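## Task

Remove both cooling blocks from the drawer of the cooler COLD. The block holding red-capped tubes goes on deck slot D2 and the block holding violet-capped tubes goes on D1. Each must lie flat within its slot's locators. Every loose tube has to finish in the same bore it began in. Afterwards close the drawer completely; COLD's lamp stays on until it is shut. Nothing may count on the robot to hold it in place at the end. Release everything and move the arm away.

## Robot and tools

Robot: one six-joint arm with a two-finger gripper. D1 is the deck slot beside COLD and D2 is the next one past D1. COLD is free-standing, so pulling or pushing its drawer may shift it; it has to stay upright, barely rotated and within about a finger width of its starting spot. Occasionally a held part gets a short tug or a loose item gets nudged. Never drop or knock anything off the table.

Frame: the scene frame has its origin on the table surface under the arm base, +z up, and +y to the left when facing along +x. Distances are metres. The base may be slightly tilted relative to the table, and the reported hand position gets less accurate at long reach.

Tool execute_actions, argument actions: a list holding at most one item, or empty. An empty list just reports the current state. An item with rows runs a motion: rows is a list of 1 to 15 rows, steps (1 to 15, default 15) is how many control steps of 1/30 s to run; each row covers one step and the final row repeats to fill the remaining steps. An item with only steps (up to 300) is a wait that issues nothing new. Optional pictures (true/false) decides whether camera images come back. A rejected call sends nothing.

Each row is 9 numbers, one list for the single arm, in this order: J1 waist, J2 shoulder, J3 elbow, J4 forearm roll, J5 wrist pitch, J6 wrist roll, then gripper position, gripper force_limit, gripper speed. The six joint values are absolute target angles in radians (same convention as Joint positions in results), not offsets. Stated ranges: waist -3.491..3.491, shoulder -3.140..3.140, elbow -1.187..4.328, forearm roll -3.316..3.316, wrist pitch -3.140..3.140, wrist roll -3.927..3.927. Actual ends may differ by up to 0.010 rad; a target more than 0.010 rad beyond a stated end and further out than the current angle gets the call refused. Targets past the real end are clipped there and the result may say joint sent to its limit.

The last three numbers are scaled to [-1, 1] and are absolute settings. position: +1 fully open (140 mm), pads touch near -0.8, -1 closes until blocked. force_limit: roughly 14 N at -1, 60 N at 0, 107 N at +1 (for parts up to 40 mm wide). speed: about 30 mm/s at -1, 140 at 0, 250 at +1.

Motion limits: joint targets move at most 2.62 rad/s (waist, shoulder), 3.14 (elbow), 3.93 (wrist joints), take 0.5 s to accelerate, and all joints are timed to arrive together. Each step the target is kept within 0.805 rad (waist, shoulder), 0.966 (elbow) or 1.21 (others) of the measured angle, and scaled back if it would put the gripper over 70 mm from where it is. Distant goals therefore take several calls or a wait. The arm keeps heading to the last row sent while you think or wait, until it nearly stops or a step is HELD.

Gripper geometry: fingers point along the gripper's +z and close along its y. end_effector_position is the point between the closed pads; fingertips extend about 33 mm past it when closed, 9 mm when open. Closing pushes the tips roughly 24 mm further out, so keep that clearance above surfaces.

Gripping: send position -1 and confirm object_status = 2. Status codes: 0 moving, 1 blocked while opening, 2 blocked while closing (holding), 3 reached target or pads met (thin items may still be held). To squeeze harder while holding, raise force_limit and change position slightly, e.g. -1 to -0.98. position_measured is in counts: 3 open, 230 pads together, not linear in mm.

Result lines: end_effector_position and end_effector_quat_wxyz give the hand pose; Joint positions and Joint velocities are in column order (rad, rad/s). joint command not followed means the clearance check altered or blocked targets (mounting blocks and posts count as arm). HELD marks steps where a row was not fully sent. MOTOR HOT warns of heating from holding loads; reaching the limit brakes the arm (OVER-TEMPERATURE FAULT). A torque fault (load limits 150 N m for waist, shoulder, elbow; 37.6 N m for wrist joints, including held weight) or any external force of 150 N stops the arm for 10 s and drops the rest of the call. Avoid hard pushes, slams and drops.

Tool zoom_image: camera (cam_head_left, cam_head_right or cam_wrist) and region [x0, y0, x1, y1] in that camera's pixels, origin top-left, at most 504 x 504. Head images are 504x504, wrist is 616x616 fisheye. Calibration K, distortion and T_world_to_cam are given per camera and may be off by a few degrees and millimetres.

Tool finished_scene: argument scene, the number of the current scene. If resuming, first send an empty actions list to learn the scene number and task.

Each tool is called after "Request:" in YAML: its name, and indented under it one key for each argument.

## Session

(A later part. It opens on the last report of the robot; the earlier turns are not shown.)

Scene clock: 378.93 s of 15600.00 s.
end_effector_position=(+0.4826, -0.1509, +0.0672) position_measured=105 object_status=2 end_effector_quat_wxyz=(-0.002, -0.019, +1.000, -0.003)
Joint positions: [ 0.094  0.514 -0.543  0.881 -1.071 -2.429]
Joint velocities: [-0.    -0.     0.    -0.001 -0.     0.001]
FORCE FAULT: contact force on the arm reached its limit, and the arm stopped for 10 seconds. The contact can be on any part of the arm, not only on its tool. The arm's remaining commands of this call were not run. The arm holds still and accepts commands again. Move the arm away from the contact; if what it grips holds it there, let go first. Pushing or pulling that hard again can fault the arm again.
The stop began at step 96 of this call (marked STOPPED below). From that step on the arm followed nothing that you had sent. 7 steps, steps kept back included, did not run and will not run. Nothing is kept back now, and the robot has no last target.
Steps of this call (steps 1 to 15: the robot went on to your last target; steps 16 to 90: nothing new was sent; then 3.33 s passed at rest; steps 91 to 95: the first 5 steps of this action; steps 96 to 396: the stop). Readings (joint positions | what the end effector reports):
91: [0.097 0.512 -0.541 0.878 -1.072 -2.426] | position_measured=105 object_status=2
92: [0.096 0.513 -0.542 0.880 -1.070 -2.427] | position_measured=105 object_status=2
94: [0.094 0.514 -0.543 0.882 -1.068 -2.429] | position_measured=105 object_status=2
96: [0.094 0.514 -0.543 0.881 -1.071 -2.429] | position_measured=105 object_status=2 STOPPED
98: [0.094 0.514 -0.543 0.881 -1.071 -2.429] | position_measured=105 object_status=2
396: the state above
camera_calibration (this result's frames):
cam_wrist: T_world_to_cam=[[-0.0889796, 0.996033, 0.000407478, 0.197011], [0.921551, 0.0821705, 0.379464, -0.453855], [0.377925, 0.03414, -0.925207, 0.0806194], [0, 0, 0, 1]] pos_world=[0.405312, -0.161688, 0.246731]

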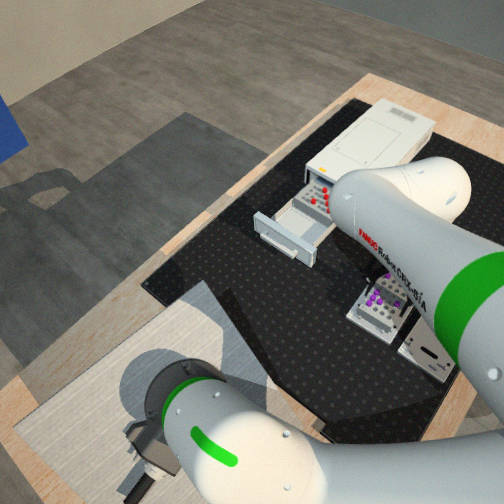

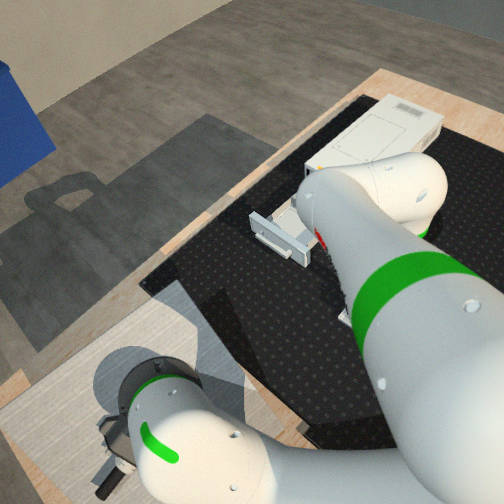

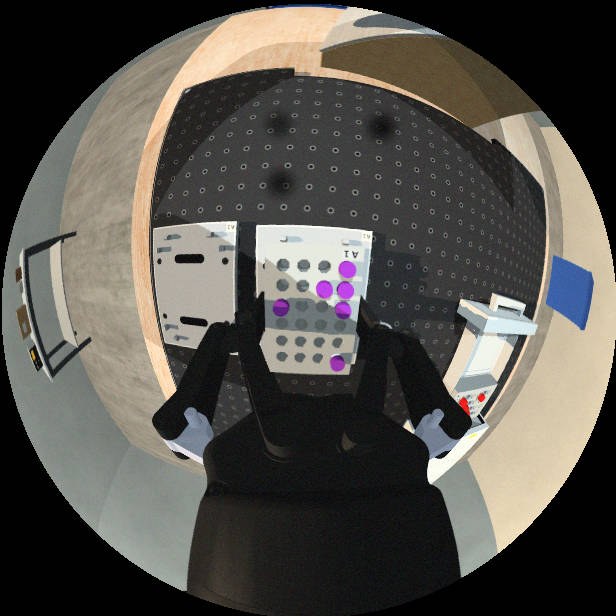

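Request:
execute_actions:
  actions:
    - {"rows":[[0.094,0.514,-0.543,0.881,-1.071,-2.429,0.37,0.5,-1]],"steps":15}
  pictures: false

Request:
execute_actions:
  actions:
    - {"steps":10}

Request:
zoom_image:
  camera: "cam_wrist"
  region: [230, 200, 400, 320]

Scene clock: 386.33 s of 15600.00 s.
end_effector_position=(+0.4825, -0.1508, +0.0671) position_measured=83 object_status=0 end_effector_quat_wxyz=(-0.002, -0.019, +1.000, -0.002)
Joint positions: [ 0.094  0.514 -0.543  0.881 -1.071 -2.429]
Joint velocities: [-0.    -0.     0.    -0.002 -0.    -0.   ]
Steps of this call (steps 1 to 90: nothing new was sent; then 3.90 s passed at rest; steps 91 to 105: all 15 steps of this action). Readings (joint positions | what the end effector reports):
91: [0.094 0.514 -0.543 0.881 -1.071 -2.429] | position_measured=105 object_status=0
92: [0.094 0.514 -0.543 0.881 -1.071 -2.429] | position_measured=105 object_status=0
94: [0.094 0.514 -0.543 0.881 -1.071 -2.429] | position_measured=100 object_status=0
98: [0.094 0.514 -0.543 0.881 -1.071 -2.429] | position_measured=94 object_status=0
105: the state above

Scene clock: 386.67 s of 15600.00 s.
end_effector_position=(+0.4825, -0.1508, +0.0671) position_measured=82 object_status=3 end_effector_quat_wxyz=(-0.002, -0.019, +1.000, -0.002)
Joint positions: [ 0.094  0.514 -0.543  0.881 -1.071 -2.429]
Joint velocities: [-0.    -0.001 -0.     0.001 -0.    -0.001]
Steps of this call (steps 1 to 10: the robot went on to your last target). Readings (joint positions | what the end effector reports):
1: [0.094 0.514 -0.543 0.881 -1.071 -2.429] | position_measured=82 object_status=0
2: [0.094 0.514 -0.543 0.881 -1.071 -2.429] | position_measured=82 object_status=0
4: [0.094 0.514 -0.543 0.881 -1.071 -2.429] | position_measured=82 object_status=0
8: [0.094 0.514 -0.543 0.881 -1.071 -2.429] | position_measured=82 object_status=3
10: the state above
camera_calibration (this result's frames):
cam_wrist: T_world_to_cam=[[-0.0884407, 0.996081, 0.000793548, 0.196594], [0.921717, 0.0815359, 0.379196, -0.45386], [0.377645, 0.0342678, -0.925316, 0.0806444], [0, 0, 0, 1]] pos_world=[0.405263, -0.161581, 0.246567]

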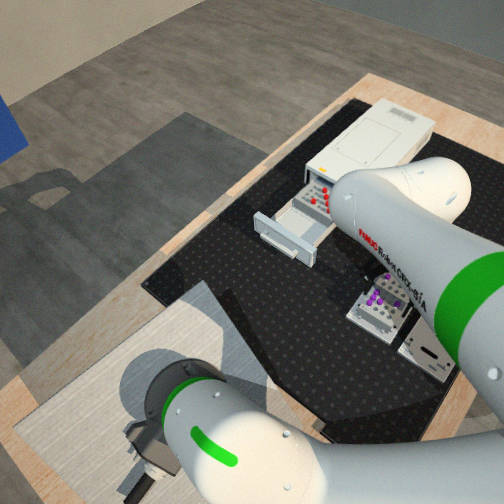

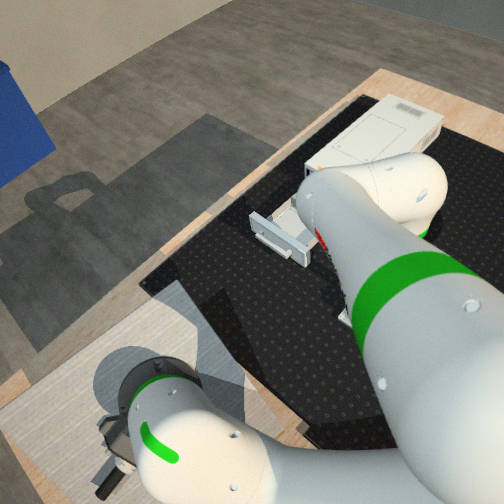

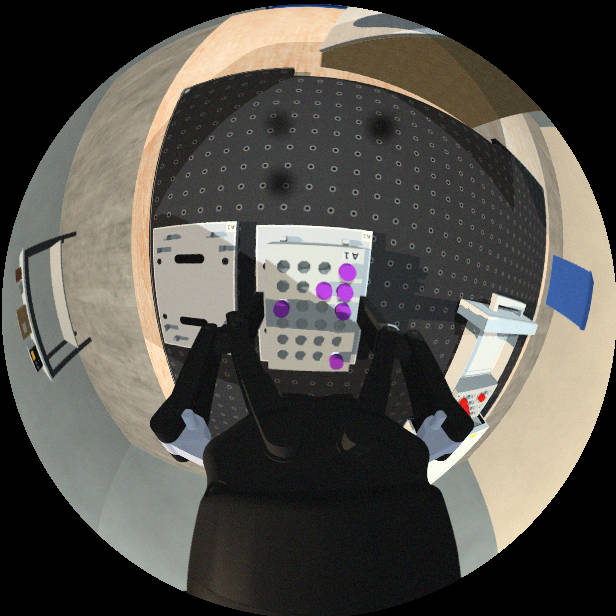

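Region (230, 200, 400, 320) of cam_wrist's 616x616 image, scaled by 2.965, with more detail than that image has; it fills the top 356 rows of this view, and the rest is white.

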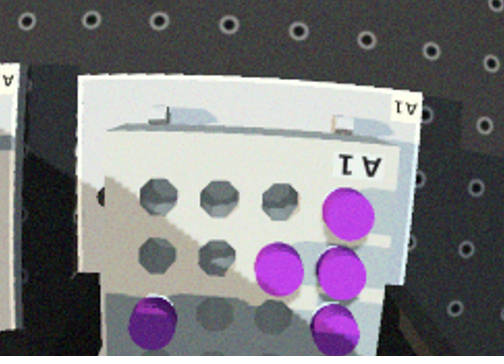

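Request:
execute_actions:
  actions:
    - {"rows":[[0.17,0.470,-0.488,0.797,-1.168,-2.39,0.37,0.5,0]],"steps":8}
  pictures: false

Request:
execute_actions:
  actions:
    - {"rows":[[0.2357,0.4412,-0.4307,0.7306,-1.251,-2.382,0.37,0.5,0]],"steps":7}
  pictures: false

Request:
execute_actions:
  actions:
    - {"rows":[[0.4275,1.209,0.306,0.6194,-1.303,-0.934,0.37,0.5,0]],"steps":15}
  pictures: false

Request:
execute_actions:
  actions:
    - {"steps":30}
  pictures: false

Request:
execute_actions:
  actions:
    - {"rows":[[0.410,1.2208,0.289,0.636,-1.2737,-0.9435,0.37,0.5,0]],"steps":12}

Request:
zoom_image:
  camera: "cam_wrist"
  region: [210, 220, 410, 360]

Scene clock: 397.50 s of 15600.00 s.
end_effector_position=(+0.4859, -0.1538, +0.1149) position_measured=82 object_status=3 end_effector_quat_wxyz=(-0.001, -0.013, +1.000, -0.004)
Joint positions: [ 0.168  0.471 -0.489  0.799 -1.165 -2.391]
Joint velocities: [ 0.067 -0.036  0.048 -0.079 -0.087  0.036]
Steps of this call (steps 1 to 15: the robot went on to your last target; steps 16 to 90: nothing new was sent; then 7.57 s passed at rest; steps 91 to 98: all 8 steps of this action). Readings (joint positions | what the end effector reports):
91: [0.094 0.514 -0.543 0.881 -1.071 -2.429] | position_measured=82 object_status=3
92: [0.098 0.512 -0.540 0.876 -1.077 -2.427] | position_measured=82 object_status=3
94: [0.123 0.497 -0.522 0.848 -1.109 -2.414] | position_measured=82 object_status=3
98: the state above

Scene clock: 397.73 s of 15600.00 s.
end_effector_position=(+0.4883, -0.1514, +0.1574) position_measured=82 object_status=3 end_effector_quat_wxyz=(+0.000, -0.001, +1.000, -0.000)
Joint positions: [ 0.232  0.443 -0.434  0.734 -1.246 -2.382]
Joint velocities: [ 0.124 -0.053  0.109 -0.129 -0.158  0.015]
Steps of this call (steps 1 to 7: all 7 steps of this action). Readings (joint positions | what the end effector reports):
1: [0.170 0.470 -0.488 0.797 -1.167 -2.390] | position_measured=82 object_status=3
2: [0.174 0.468 -0.484 0.792 -1.174 -2.390] | position_measured=82 object_status=3
4: [0.200 0.457 -0.462 0.767 -1.206 -2.386] | position_measured=82 object_status=3
7: the state above

Scene clock: 398.23 s of 15600.00 s.
end_effector_position=(+0.5743, -0.0399, +0.1696) position_measured=82 object_status=3 end_effector_quat_wxyz=(+0.002, -0.302, +0.953, +0.001)
Joint positions: [ 0.316  0.756 -0.126  0.684 -1.273 -1.817]
Joint velocities: [ 0.189  0.77   0.733 -0.109 -0.051  1.492]
Steps of this call (steps 1 to 15: all 15 steps of this action). Readings (joint positions | what the end effector reports):
1: [0.235 0.442 -0.431 0.732 -1.249 -2.382] | position_measured=82 object_status=3
2: [0.237 0.445 -0.427 0.730 -1.251 -2.375] | position_measured=82 object_status=3
4: [0.244 0.469 -0.402 0.725 -1.253 -2.337] | position_measured=82 object_status=3
8: [0.271 0.572 -0.302 0.710 -1.260 -2.168] | position_measured=82 object_status=3
15: the state above

Scene clock: 399.23 s of 15600.00 s.
end_effector_position=(+0.6399, +0.1504, +0.1387) position_measured=82 object_status=3 end_effector_quat_wxyz=(+0.000, +0.706, -0.708, +0.002)
Joint positions: [ 0.427  1.209  0.306  0.619 -1.303 -0.934]
Joint velocities: [ 0.    -0.    -0.    -0.001 -0.     0.   ]
Steps of this call (steps 1 to 30: the robot went on to your last target). Readings (joint positions | what the end effector reports):
1: [0.322 0.782 -0.102 0.680 -1.274 -1.767] | position_measured=82 object_status=3
2: [0.329 0.808 -0.077 0.676 -1.276 -1.716] | position_measured=82 object_status=3
4: [0.342 0.860 -0.027 0.669 -1.280 -1.615] | position_measured=82 object_status=3
8: [0.367 0.964 0.072 0.654 -1.287 -1.413] | position_measured=82 object_status=3
30: the state above

Scene clock: 399.63 s of 15600.00 s.
end_effector_position=(+0.6412, +0.1501, +0.1204) position_measured=82 object_status=3 end_effector_quat_wxyz=(+0.000, +0.706, -0.708, +0.002)
Joint positions: [ 0.41   1.221  0.289  0.636 -1.274 -0.943]
Joint velocities: [-0.001  0.    -0.001  0.002  0.    -0.001]
Steps of this call (steps 1 to 12: all 12 steps of this action). Readings (joint positions | what the end effector reports):
1: [0.427 1.209 0.306 0.619 -1.303 -0.934] | position_measured=82 object_status=3
2: [0.425 1.211 0.303 0.623 -1.296 -0.936] | position_measured=82 object_status=3
4: [0.414 1.219 0.293 0.632 -1.280 -0.941] | position_measured=82 object_status=3
8: [0.410 1.221 0.289 0.636 -1.274 -0.943] | position_measured=82 object_status=3
12: the state above
camera_calibration (this result's frames):
cam_wrist: T_world_to_cam=[[-0.998852, -0.0477918, 0.00330933, 0.650998], [-0.0429326, 0.923662, 0.380795, -0.152977], [-0.0212556, 0.380215, -0.924654, 0.263548], [0, 0, 0, 1]] pos_world=[0.649285, 0.072206, 0.299789]

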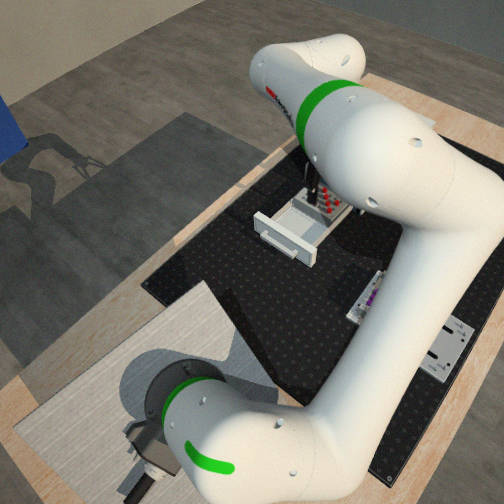

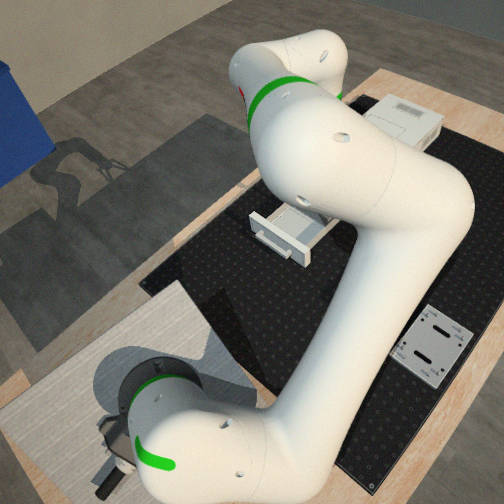

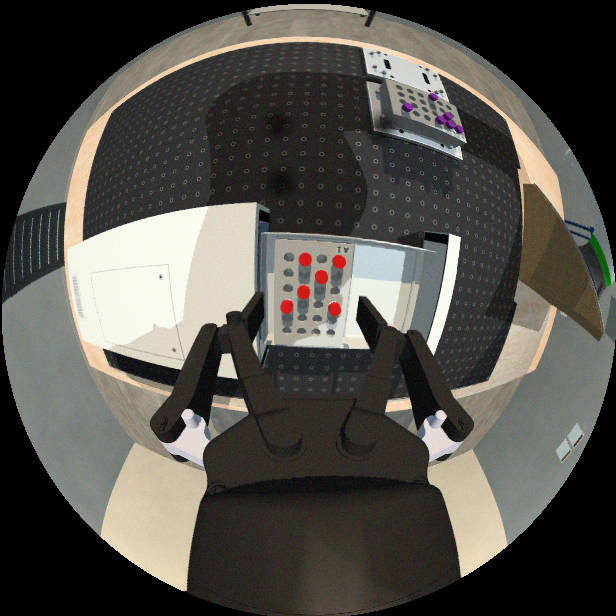

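Region (210, 220, 410, 360) of cam_wrist's 616x616 image, scaled by 2.520, with more detail than that image has; it fills the top 353 rows of this view, and the rest is white.

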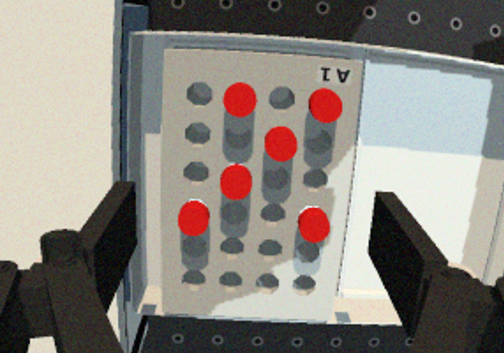

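Request:
execute_actions:
  actions:
    - {"rows":[[0.4128,1.2138,0.274,0.636,-1.2685,-0.949,0.37,0.5,0]],"steps":7}
  pictures: false

Request:
execute_actions:
  actions:
    - {"rows":[[0.3983,1.2236,0.2597,0.650,-1.2441,-0.957,0.37,0.5,0]],"steps":8}
  pictures: false

Request:
execute_actions:
  actions:
    - {"rows":[[0.3838,1.2334,0.2455,0.664,-1.2197,-0.9645,0.37,0.5,0]],"steps":12}

Request:
zoom_image:
  camera: "cam_wrist"
  region: [210, 220, 410, 360]

Scene clock: 409.67 s of 15600.00 s.
end_effector_position=(+0.6376, +0.1500, +0.1202) position_measured=82 object_status=3 end_effector_quat_wxyz=(+0.000, +0.706, -0.708, +0.002)
Joint positions: [ 0.413  1.214  0.274  0.636 -1.269 -0.949]
Joint velocities: [ 0.002 -0.004 -0.007  0.001  0.003 -0.003]
Steps of this call (steps 1 to 15: the robot went on to your last target; steps 16 to 90: nothing new was sent; then 6.80 s passed at rest; steps 91 to 97: all 7 steps of this action). Readings (joint positions | what the end effector reports):
91: [0.410 1.221 0.289 0.636 -1.274 -0.944] | position_measured=82 object_status=3
92: [0.410 1.219 0.284 0.636 -1.272 -0.945] | position_measured=82 object_status=3
94: [0.412 1.215 0.277 0.636 -1.269 -0.948] | position_measured=82 object_status=3
97: the state above

Scene clock: 409.93 s of 15600.00 s.
end_effector_position=(+0.6380, +0.1499, +0.1053) position_measured=82 object_status=3 end_effector_quat_wxyz=(+0.000, +0.706, -0.708, +0.002)
Joint positions: [ 0.399  1.223  0.26   0.65  -1.244 -0.957]
Joint velocities: [-0.005  0.004 -0.003  0.005  0.007 -0.002]
Steps of this call (steps 1 to 8: all 8 steps of this action). Readings (joint positions | what the end effector reports):
1: [0.413 1.214 0.274 0.636 -1.268 -0.949] | position_measured=82 object_status=3
2: [0.410 1.216 0.271 0.640 -1.262 -0.951] | position_measured=82 object_status=3
4: [0.401 1.222 0.262 0.647 -1.249 -0.955] | position_measured=82 object_status=3
8: the state above

Scene clock: 410.33 s of 15600.00 s.
end_effector_position=(+0.6381, +0.1499, +0.0900) position_measured=82 object_status=3 end_effector_quat_wxyz=(+0.000, +0.707, -0.708, +0.001)
Joint positions: [ 0.384  1.233  0.246  0.664 -1.22  -0.964]
Joint velocities: [-0.001  0.    -0.     0.002  0.     0.   ]
Steps of this call (steps 1 to 12: all 12 steps of this action). Readings (joint positions | what the end effector reports):
1: [0.398 1.224 0.260 0.650 -1.244 -0.957] | position_measured=82 object_status=3
2: [0.395 1.226 0.256 0.654 -1.238 -0.959] | position_measured=82 object_status=3
4: [0.386 1.232 0.248 0.661 -1.225 -0.963] | position_measured=82 object_status=3
8: [0.384 1.233 0.246 0.664 -1.220 -0.964] | position_measured=82 object_status=3
12: the state above
camera_calibration (this result's frames):
cam_wrist: T_world_to_cam=[[-0.998756, -0.0497162, 0.0038374, 0.648182], [-0.0444965, 0.923336, 0.381406, -0.140376], [-0.0225053, 0.380761, -0.9244, 0.236068], [0, 0, 0, 1]] pos_world=[0.646442, 0.0719536, 0.269274]

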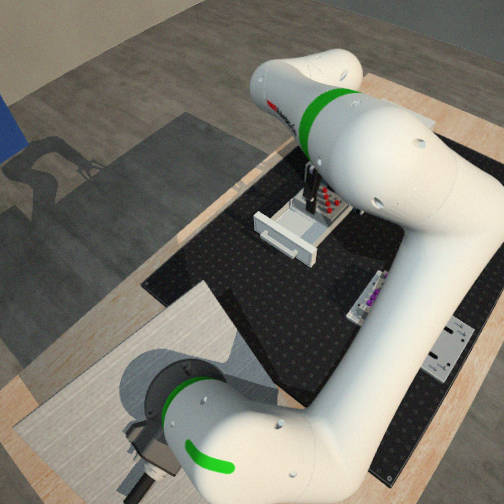

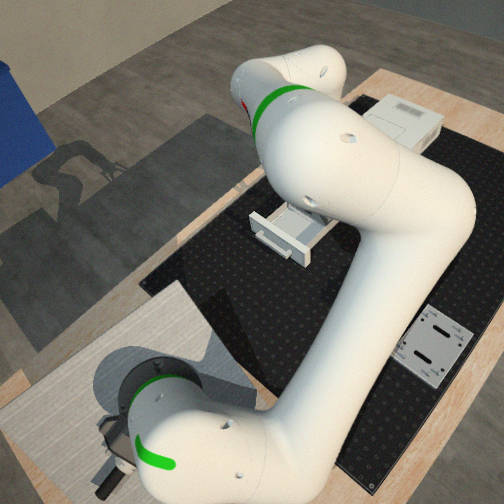

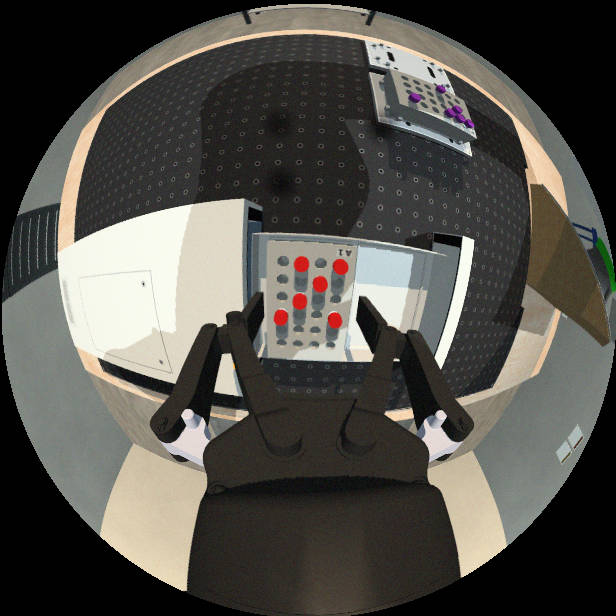

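Region (210, 220, 410, 360) of cam_wrist's 616x616 image, scaled by 2.520, with more detail than that image has; it fills the top 353 rows of this view, and the rest is white.

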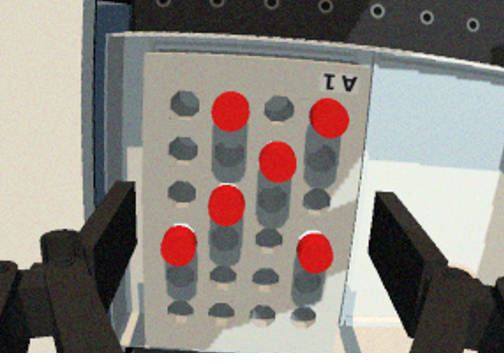

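Request:
execute_actions:
  actions:
    - {"rows":[[0.3786,1.2382,0.244,0.6687,-1.2126,-0.966,0.37,0.5,0],[0.3786,1.2382,0.244,0.6687,-1.2126,-0.966,0.37,0.5,0],[0.3786,1.2382,0.244,0.6687,-1.2126,-0.966,0.37,0.5,0],[0.3786,1.2382,0.244,0.6687,-1.2126,-0.966,0.37,0.5,0],[0.3786,1.2382,0.244,0.6687,-1.2126,-0.966,0.37,0.5,0],[0.3786,1.2382,0.244,0.6687,-1.2126,-0.966,0.37,0.5,0],[0.3733,1.2425,0.2413,0.6733,-1.2052,-0.968,0.37,0.5,0]],"steps":13}
  pictures: false

Request:
execute_actions:
  actions:
    - {"rows":[[0.3681,1.2465,0.2382,0.678,-1.1976,-0.970,0.37,0.5,0],[0.3681,1.2465,0.2382,0.678,-1.1976,-0.970,0.37,0.5,0],[0.3681,1.2465,0.2382,0.678,-1.1976,-0.970,0.37,0.5,0],[0.3681,1.2465,0.2382,0.678,-1.1976,-0.970,0.37,0.5,0],[0.3681,1.2465,0.2382,0.678,-1.1976,-0.970,0.37,0.5,0],[0.3681,1.2465,0.2382,0.678,-1.1976,-0.970,0.37,0.5,0],[0.3629,1.2505,0.235,0.6827,-1.190,-0.972,0.37,0.5,0]],"steps":15}

Request:
zoom_image:
  camera: "cam_wrist"
  region: [210, 220, 410, 360]

Scene clock: 424.97 s of 15600.00 s.
end_effector_position=(+0.6391, +0.1502, +0.0800) position_measured=82 object_status=3 end_effector_quat_wxyz=(+0.000, +0.707, -0.708, +0.001)
Joint positions: [ 0.373  1.242  0.241  0.673 -1.205 -0.968]
Joint velocities: [-0.003  0.002 -0.001  0.003  0.004 -0.001]
Steps of this call (steps 1 to 15: the robot went on to your last target; steps 16 to 90: nothing new was sent; then 11.20 s passed at rest; steps 91 to 103: all 13 steps of this action). Readings (joint positions | what the end effector reports):
91: [0.383 1.234 0.245 0.664 -1.219 -0.965] | position_measured=82 object_status=3
92: [0.382 1.235 0.245 0.666 -1.217 -0.965] | position_measured=82 object_status=3
94: [0.379 1.238 0.244 0.668 -1.214 -0.966] | position_measured=82 object_status=3
98: [0.377 1.240 0.243 0.671 -1.210 -0.967] | position_measured=82 object_status=3
103: the state above

Scene clock: 425.47 s of 15600.00 s.
end_effector_position=(+0.6396, +0.1503, +0.0699) position_measured=82 object_status=3 end_effector_quat_wxyz=(-0.000, +0.707, -0.707, +0.000)
Joint positions: [ 0.363  1.25   0.235  0.683 -1.19  -0.972]
Joint velocities: [-0.001  0.001 -0.001  0.     0.001  0.   ]
Steps of this call (steps 1 to 15: all 15 steps of this action). Readings (joint positions | what the end effector reports):
1: [0.373 1.243 0.241 0.674 -1.205 -0.968] | position_measured=82 object_status=3
2: [0.371 1.244 0.240 0.675 -1.202 -0.969] | position_measured=82 object_status=3
4: [0.369 1.246 0.239 0.677 -1.199 -0.970] | position_measured=82 object_status=3
8: [0.366 1.248 0.237 0.680 -1.195 -0.971] | position_measured=82 object_status=3
15: the state above
camera_calibration (this result's frames):
cam_wrist: T_world_to_cam=[[-0.998714, -0.0504668, 0.00474748, 0.649769], [-0.0447948, 0.922528, 0.383322, -0.132799], [-0.0237247, 0.382617, -0.923602, 0.217833], [0, 0, 0, 1]] pos_world=[0.648153, 0.0719558, 0.249011]

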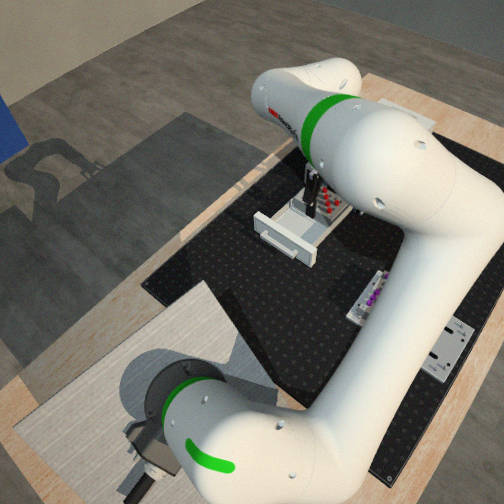

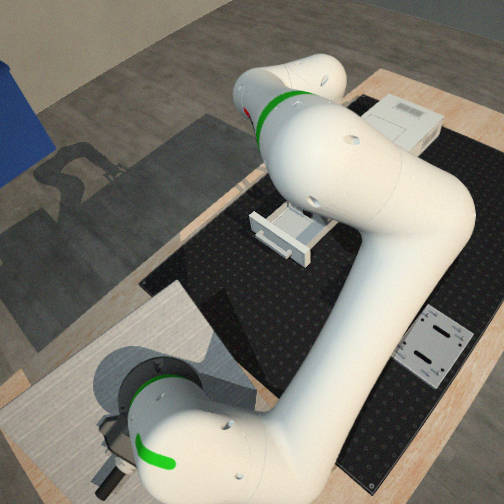

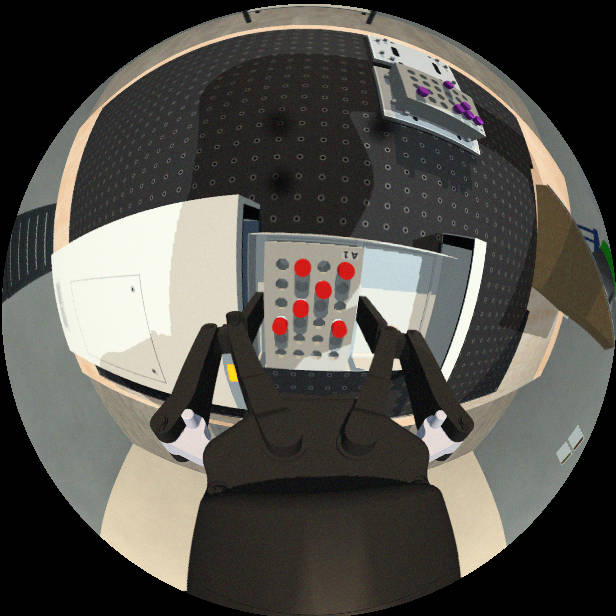

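Region (210, 220, 410, 360) of cam_wrist's 616x616 image, scaled by 2.520, with more detail than that image has; it fills the top 353 rows of this view, and the rest is white.

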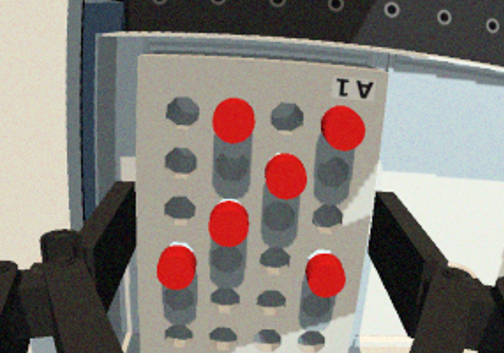

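Request:
execute_actions:
  actions:
    - {"rows":[[0.3587,1.2537,0.2325,0.6865,-1.184,-0.9736,0.37,0.5,0]],"steps":8}
  pictures: false

Request:
execute_actions:
  actions:
    - {"rows":[[0.3587,1.2537,0.2325,0.6865,-1.184,-0.9736,-1,0.5,-1]],"steps":15}
  pictures: false

Request:
execute_actions:
  actions:
    - {"steps":10}
  pictures: false

Scene clock: 442.50 s of 15600.00 s.
end_effector_position=(+0.6405, +0.1501, +0.0689) position_measured=82 object_status=3 end_effector_quat_wxyz=(-0.001, +0.707, -0.707, +0.001)
Joint positions: [ 0.361  1.251  0.233  0.686 -1.186 -0.974]
Joint velocities: [-0.     0.     0.    -0.001 -0.    -0.   ]
FORCE FAULT: contact force on the arm reached its limit, and the arm stopped for 10 seconds. The contact can be on any part of the arm, not only on its tool. The arm's remaining commands of this call were not run. The arm holds still and accepts commands again. Move the arm away from the contact; if what it grips holds it there, let go first. Pushing or pulling that hard again can fault the arm again.
The stop began at step 97 of this call (marked STOPPED below). From that step on the arm followed nothing that you had sent. 2 steps, steps kept back included, did not run and will not run. Nothing is kept back now, and the robot has no last target.
Steps of this call (steps 1 to 15: the robot went on to your last target; steps 16 to 90: nothing new was sent; then 3.80 s passed at rest; steps 91 to 96: the first 6 steps of this action; steps 97 to 397: the stop). Readings (joint positions | what the end effector reports):
91: [0.363 1.251 0.235 0.683 -1.190 -0.972] | position_measured=82 object_status=3
92: [0.361 1.252 0.234 0.684 -1.188 -0.973] | position_measured=82 object_status=3
94: [0.360 1.252 0.233 0.686 -1.186 -0.973] | position_measured=82 object_status=3
97: [0.361 1.251 0.233 0.686 -1.186 -0.974] | position_measured=82 object_status=3 STOPPED
98: [0.361 1.251 0.233 0.686 -1.186 -0.974] | position_measured=82 object_status=3
397: the state above

Scene clock: 442.53 s of 15600.00 s.
end_effector_position=(+0.6405, +0.1501, +0.0689) position_measured=82 object_status=3 end_effector_quat_wxyz=(-0.001, +0.707, -0.707, +0.001)
Joint positions: [ 0.361  1.251  0.233  0.686 -1.186 -0.974]
Joint velocities: [-0.     0.001  0.    -0.    -0.     0.001]
A stop began in an earlier call of the same reply, so what this call sent did not run. Send another action.
Steps of this call (step 1: nothing new was sent). Readings (joint positions | what the end effector reports):
1: the state above

Scene clock: 442.57 s of 15600.00 s.
end_effector_position=(+0.6405, +0.1501, +0.0689) position_measured=82 object_status=3 end_effector_quat_wxyz=(-0.001, +0.707, -0.707, +0.001)
Joint positions: [ 0.361  1.251  0.233  0.686 -1.186 -0.974]
Joint velocities: [-0.     0.     0.     0.001  0.     0.001]
A stop began in an earlier call of the same reply, so what this call sent did not run. Send another action.
Steps of this call (step 1: nothing new was sent). Readings (joint positions | what the end effector reports):
1: the state above

Knuckle on the housing. Grip at .070.

Request:
execute_actions:
  actions:
    - {"rows":[[0.3634,1.2501,0.2353,0.6822,-1.1908,-0.972,-1,0.5,-1]],"steps":15}
  pictures: false

Request:
execute_actions:
  actions:
    - {"steps":10}
  pictures: false

Scene clock: 447.53 s of 15600.00 s.
end_effector_position=(+0.6397, +0.1503, +0.0705) position_measured=104 object_status=0 end_effector_quat_wxyz=(-0.000, +0.707, -0.708, +0.000)
Joint positions: [ 0.363  1.25   0.236  0.682 -1.191 -0.972]
Joint velocities: [-0.     0.001 -0.     0.001 -0.    -0.001]
Steps of this call (steps 1 to 90: nothing new was sent; then 1.47 s passed at rest; steps 91 to 105: all 15 steps of this action). Readings (joint positions | what the end effector reports):
91: [0.362 1.251 0.233 0.686 -1.186 -0.974] | position_measured=82 object_status=0
92: [0.362 1.251 0.234 0.685 -1.188 -0.973] | position_measured=83 object_status=0
94: [0.363 1.250 0.235 0.683 -1.190 -0.972] | position_measured=86 object_status=0
98: [0.363 1.250 0.235 0.682 -1.191 -0.972] | position_measured=93 object_status=0
105: the state above

Scene clock: 447.87 s of 15600.00 s.
end_effector_position=(+0.6397, +0.1503, +0.0705) position_measured=105 object_status=2 end_effector_quat_wxyz=(-0.000, +0.707, -0.708, +0.000)
Joint positions: [ 0.363  1.25   0.236  0.682 -1.191 -0.972]
Joint velocities: [-0.     0.     0.    -0.    -0.     0.001]
Steps of this call (steps 1 to 10: the robot went on to your last target). Readings (joint positions | what the end effector reports):
1: [0.363 1.250 0.236 0.682 -1.191 -0.972] | position_measured=105 object_status=0
2: [0.363 1.250 0.236 0.682 -1.191 -0.972] | position_measured=105 object_status=0
4: [0.363 1.250 0.236 0.682 -1.191 -0.972] | position_measured=105 object_status=0
8: [0.363 1.250 0.236 0.682 -1.191 -0.972] | position_measured=105 object_status=2
10: the state above

Request:
execute_actions:
  actions:
    - {"rows":[[0.3733,1.2435,0.2435,0.6733,-1.206,-0.967,-1,0.5,-1],[0.3733,1.2435,0.2435,0.6733,-1.206,-0.967,-1,0.5,-1],[0.3733,1.2435,0.2435,0.6733,-1.206,-0.967,-1,0.5,-1],[0.3733,1.2435,0.2435,0.6733,-1.206,-0.967,-1,0.5,-1],[0.3733,1.2435,0.2435,0.6733,-1.206,-0.967,-1,0.5,-1],[0.3971,1.2266,0.2662,0.650,-1.2463,-0.954,-1,0.5,-1]],"steps":12}
  pictures: false

Request:
execute_actions:
  actions:
    - {"rows":[[0.4275,1.209,0.306,0.6194,-1.303,-0.934,-1,0.5,-1]],"steps":8}
  pictures: false

Request:
execute_actions:
  actions:
    - {"rows":[[0.4507,1.197,0.336,0.5944,-1.345,-0.919,-1,0.5,-1]],"steps":10}

Request:
execute_actions:
  actions:
    - {"rows":[[0.2357,0.4412,-0.4307,0.7306,-1.251,-2.382,-1,0.5,-1]],"steps":15}
  pictures: false

Request:
execute_actions:
  actions:
    - {"steps":20}
  pictures: false

Request:
execute_actions:
  actions:
    - {"rows":[[0.025,0.272,-0.423,0.807,-1.274,-2.14,-1,0.5,-1]],"steps":15}
  pictures: false

Request:
execute_actions:
  actions:
    - {"steps":12}

Scene clock: 468.83 s of 15600.00 s.
end_effector_position=(+0.6395, +0.1500, +0.1042) position_measured=105 object_status=2 end_effector_quat_wxyz=(+0.001, +0.706, -0.708, +0.002)
Joint positions: [ 0.396  1.227  0.265  0.65  -1.245 -0.954]
Joint velocities: [ 0.01  -0.007  0.01  -0.009 -0.022  0.006]
Steps of this call (steps 1 to 15: the robot went on to your last target; steps 16 to 90: nothing new was sent; then 17.57 s passed at rest; steps 91 to 102: all 12 steps of this action). Readings (joint positions | what the end effector reports):
91: [0.363 1.250 0.235 0.682 -1.191 -0.972] | position_measured=105 object_status=2
92: [0.366 1.249 0.237 0.679 -1.195 -0.970] | position_measured=105 object_status=2
94: [0.371 1.245 0.241 0.674 -1.204 -0.968] | position_measured=105 object_status=2
98: [0.384 1.236 0.253 0.662 -1.225 -0.961] | position_measured=105 object_status=2
102: the state above

Scene clock: 469.10 s of 15600.00 s.
end_effector_position=(+0.6398, +0.1504, +0.1380) position_measured=105 object_status=2 end_effector_quat_wxyz=(+0.000, +0.706, -0.708, +0.002)
Joint positions: [ 0.427  1.209  0.305  0.62  -1.302 -0.934]
Joint velocities: [ 0.007 -0.004  0.009 -0.006 -0.017  0.007]
Steps of this call (steps 1 to 8: all 8 steps of this action). Readings (joint positions | what the end effector reports):
1: [0.397 1.227 0.266 0.650 -1.246 -0.954] | position_measured=105 object_status=2
2: [0.400 1.225 0.270 0.646 -1.253 -0.952] | position_measured=105 object_status=2
4: [0.417 1.215 0.292 0.631 -1.283 -0.941] | position_measured=105 object_status=2
8: the state above

Scene clock: 469.43 s of 15600.00 s.
end_effector_position=(+0.6377, +0.1522, +0.1632) position_measured=105 object_status=2 end_effector_quat_wxyz=(+0.000, +0.707, -0.707, -0.000)
Joint positions: [ 0.451  1.197  0.336  0.594 -1.345 -0.919]
Joint velocities: [ 0.003 -0.002  0.002 -0.001 -0.004  0.001]
Steps of this call (steps 1 to 10: all 10 steps of this action). Readings (joint positions | what the end effector reports):
1: [0.427 1.209 0.306 0.619 -1.303 -0.934] | position_measured=105 object_status=2
2: [0.431 1.208 0.310 0.615 -1.310 -0.932] | position_measured=105 object_status=2
4: [0.445 1.200 0.328 0.602 -1.333 -0.923] | position_measured=105 object_status=2
8: [0.450 1.197 0.336 0.595 -1.344 -0.919] | position_measured=105 object_status=2
10: the state above
camera_calibration (this result's frames):
cam_wrist: T_world_to_cam=[[-0.998712, -0.0503819, 0.00600566, 0.64739], [-0.0442154, 0.922254, 0.384048, -0.170815], [-0.0248878, 0.383288, -0.923293, 0.303849], [0, 0, 0, 1]] pos_world=[0.646566, 0.0736903, 0.342255]

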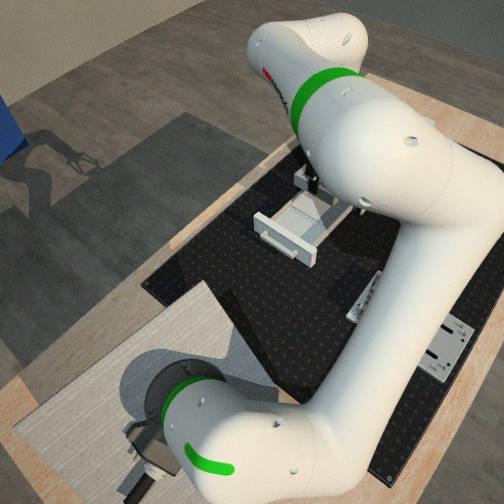

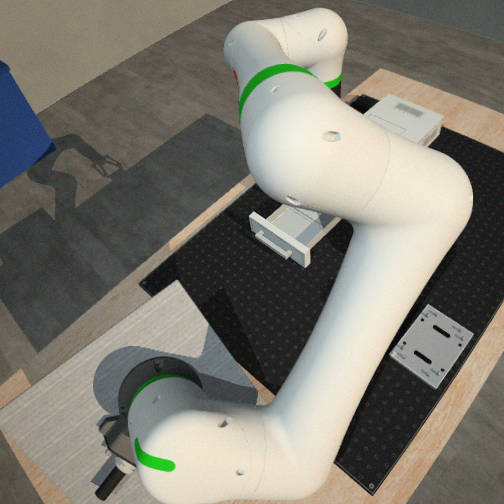

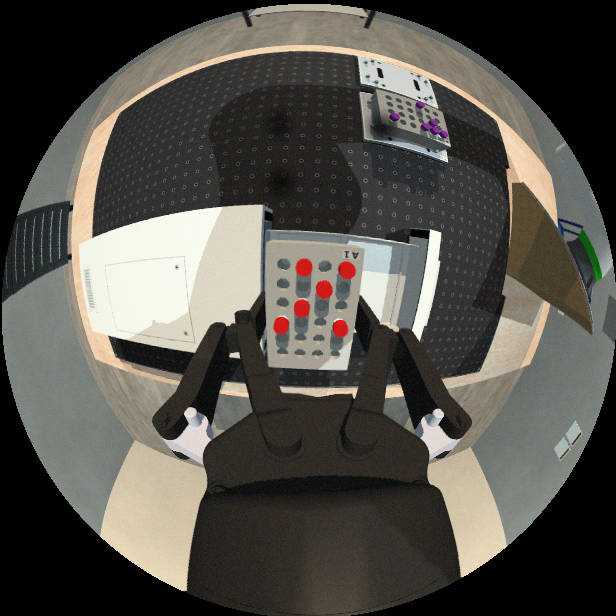

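Scene clock: 469.93 s of 15600.00 s.
end_effector_position=(+0.6025, +0.0160, +0.1781) position_measured=105 object_status=2 end_effector_quat_wxyz=(+0.001, -0.464, +0.886, +0.000)
Joint positions: [ 0.362  0.89   0.025  0.652 -1.305 -1.479]
Joint velocities: [-0.211 -0.749 -0.756  0.13   0.089 -1.496]
Steps of this call (steps 1 to 15: all 15 steps of this action). Readings (joint positions | what the end effector reports):
1: [0.451 1.197 0.336 0.594 -1.345 -0.919] | position_measured=105 object_status=2
2: [0.450 1.193 0.332 0.595 -1.344 -0.925] | position_measured=105 object_status=2
4: [0.442 1.169 0.308 0.602 -1.339 -0.963] | position_measured=105 object_status=2
8: [0.412 1.068 0.205 0.620 -1.326 -1.131] | position_measured=105 object_status=2
15: the state above

Scene clock: 470.60 s of 15600.00 s.
end_effector_position=(+0.4889, -0.1503, +0.1599) position_measured=105 object_status=2 end_effector_quat_wxyz=(-0.000, -0.003, +1.000, -0.000)
Joint positions: [ 0.237  0.444 -0.428  0.73  -1.251 -2.376]
Joint velocities: [-0.033 -0.117 -0.118  0.019  0.014 -0.233]
Steps of this call (steps 1 to 20: the robot went on to your last target). Readings (joint positions | what the end effector reports):
1: [0.355 0.865 -0.001 0.656 -1.302 -1.530] | position_measured=105 object_status=2
2: [0.348 0.839 -0.027 0.661 -1.299 -1.581] | position_measured=105 object_status=2
4: [0.334 0.789 -0.078 0.669 -1.293 -1.683] | position_measured=105 object_status=2
8: [0.305 0.687 -0.181 0.687 -1.281 -1.887] | position_measured=105 object_status=2
20: the state above

Scene clock: 471.10 s of 15600.00 s.
end_effector_position=(+0.4748, -0.2919, +0.1486) position_measured=105 object_status=2 end_effector_quat_wxyz=(+0.000, -0.001, +1.000, -0.000)
Joint positions: [ 0.026  0.273 -0.423  0.806 -1.274 -2.141]
Joint velocities: [-0.026 -0.017  0.     0.007 -0.     0.033]
Steps of this call (steps 1 to 15: all 15 steps of this action). Readings (joint positions | what the end effector reports):
1: [0.236 0.442 -0.430 0.731 -1.251 -2.380] | position_measured=105 object_status=2
2: [0.231 0.438 -0.430 0.732 -1.252 -2.378] | position_measured=105 object_status=2
4: [0.206 0.416 -0.429 0.742 -1.256 -2.349] | position_measured=105 object_status=2
8: [0.117 0.346 -0.426 0.773 -1.265 -2.247] | position_measured=105 object_status=2
15: the state above

Scene clock: 471.50 s of 15600.00 s.
end_effector_position=(+0.4745, -0.2928, +0.1485) position_measured=105 object_status=2 end_effector_quat_wxyz=(+0.000, -0.001, +1.000, -0.000)
Joint positions: [ 0.025  0.272 -0.423  0.807 -1.274 -2.14 ]
Joint velocities: [ 0.    -0.001 -0.    -0.    -0.    -0.   ]
Steps of this call (steps 1 to 12: the robot went on to your last target). Readings (joint positions | what the end effector reports):
1: [0.026 0.273 -0.423 0.807 -1.274 -2.141] | position_measured=105 object_status=2
2: [0.025 0.272 -0.423 0.807 -1.274 -2.140] | position_measured=105 object_status=2
4: [0.025 0.272 -0.423 0.807 -1.274 -2.140] | position_measured=105 object_status=2
8: [0.025 0.272 -0.423 0.807 -1.274 -2.140] | position_measured=105 object_status=2
12: the state above
camera_calibration (this result's frames):
cam_wrist: T_world_to_cam=[[-0.052477, 0.998611, 0.00461543, 0.320368], [0.922296, 0.0466935, 0.383653, -0.476975], [0.382905, 0.0243898, -0.923466, 0.158235], [0, 0, 0, 1]] pos_world=[0.396135, -0.301511, 0.327639]

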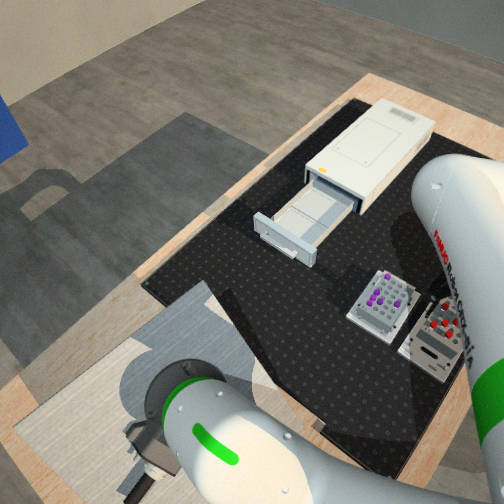

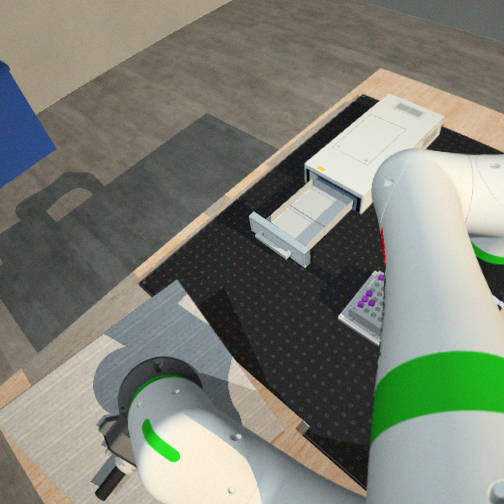

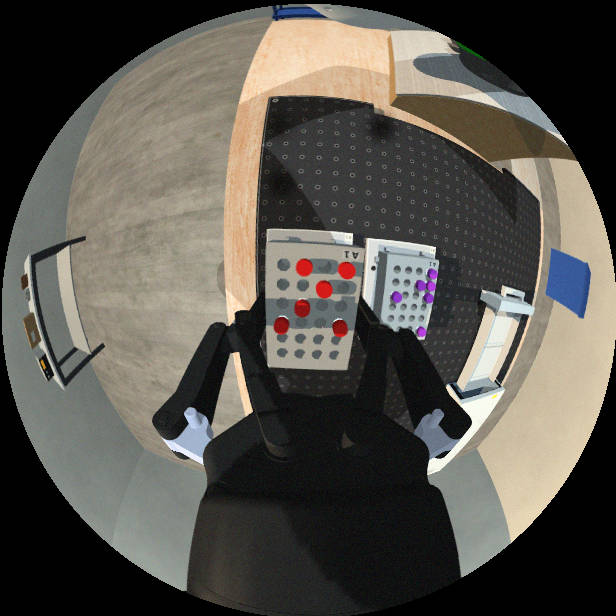

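Request:
execute_actions:
  actions:
    - {"rows":[[-0.027,0.2973,-0.457,0.851,-1.207,-2.159,-1,0.5,-1]],"steps":9}
  pictures: false

Request:
execute_actions:
  actions:
    - {"rows":[[-0.0789,0.3227,-0.4909,0.8951,-1.1398,-2.178,-1,0.5,-1]],"steps":14}

Request:
zoom_image:
  camera: "cam_wrist"
  region: [230, 200, 400, 320]

Scene clock: 481.67 s of 15600.00 s.
end_effector_position=(+0.4758, -0.2934, +0.1170) position_measured=105 object_status=2 end_effector_quat_wxyz=(+0.000, -0.001, +1.000, -0.002)
Joint positions: [-0.026  0.297 -0.457  0.851 -1.208 -2.159]
Joint velocities: [-0.008  0.004 -0.005  0.004  0.011 -0.004]
Steps of this call (steps 1 to 15: the robot went on to your last target; steps 16 to 90: nothing new was sent; then 6.87 s passed at rest; steps 91 to 99: all 9 steps of this action). Readings (joint positions | what the end effector reports):
91: [0.025 0.272 -0.423 0.807 -1.274 -2.140] | position_measured=105 object_status=2
92: [0.021 0.273 -0.425 0.811 -1.268 -2.141] | position_measured=105 object_status=2
94: [-0.003 0.285 -0.441 0.830 -1.238 -2.150] | position_measured=105 object_status=2
98: [-0.026 0.297 -0.456 0.850 -1.208 -2.159] | position_measured=105 object_status=2
99: the state above

Scene clock: 482.13 s of 15600.00 s.
end_effector_position=(+0.4746, -0.2916, +0.0848) position_measured=105 object_status=2 end_effector_quat_wxyz=(+0.000, -0.003, +1.000, -0.001)
Joint positions: [-0.079  0.323 -0.491  0.895 -1.14  -2.178]
Joint velocities: [-0.001  0.    -0.    -0.001  0.001  0.001]
Steps of this call (steps 1 to 14: all 14 steps of this action). Readings (joint positions | what the end effector reports):
1: [-0.027 0.297 -0.457 0.851 -1.207 -2.159] | position_measured=105 object_status=2
2: [-0.031 0.299 -0.460 0.855 -1.201 -2.161] | position_measured=105 object_status=2
4: [-0.055 0.311 -0.475 0.875 -1.171 -2.169] | position_measured=105 object_status=2
8: [-0.078 0.322 -0.490 0.894 -1.141 -2.178] | position_measured=105 object_status=2
14: the state above
camera_calibration (this result's frames):
cam_wrist: T_world_to_cam=[[-0.0569747, 0.998372, 0.00267979, 0.321752], [0.921968, 0.0515843, 0.383814, -0.451093], [0.383051, 0.0243384, -0.923406, 0.0992404], [0, 0, 0, 1]] pos_world=[0.396211, -0.300374, 0.263913]

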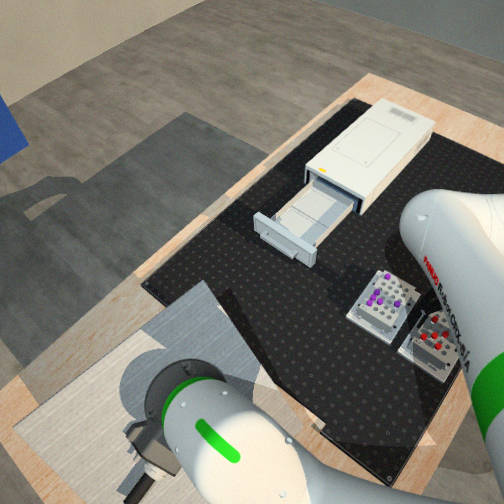

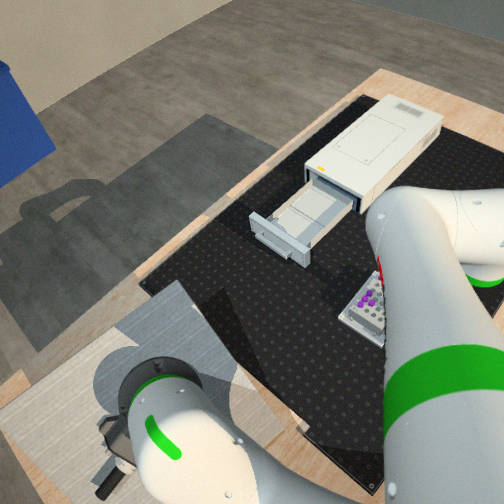

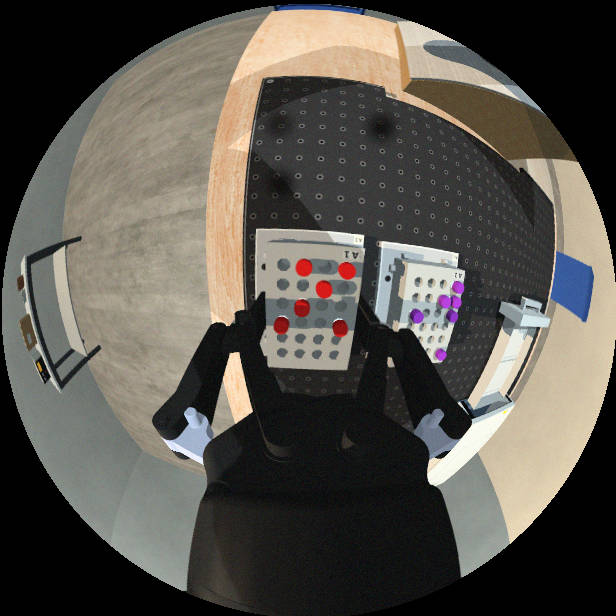

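Region (230, 200, 400, 320) of cam_wrist's 616x616 image, scaled by 2.965, with more detail than that image has; it fills the top 356 rows of this view, and the rest is white.

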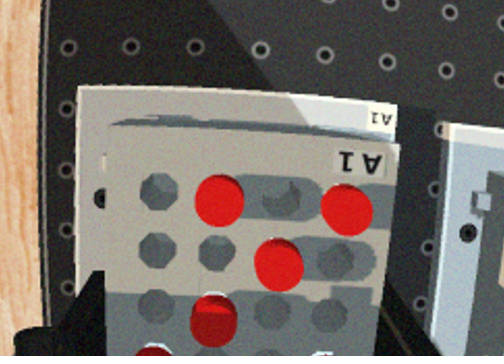

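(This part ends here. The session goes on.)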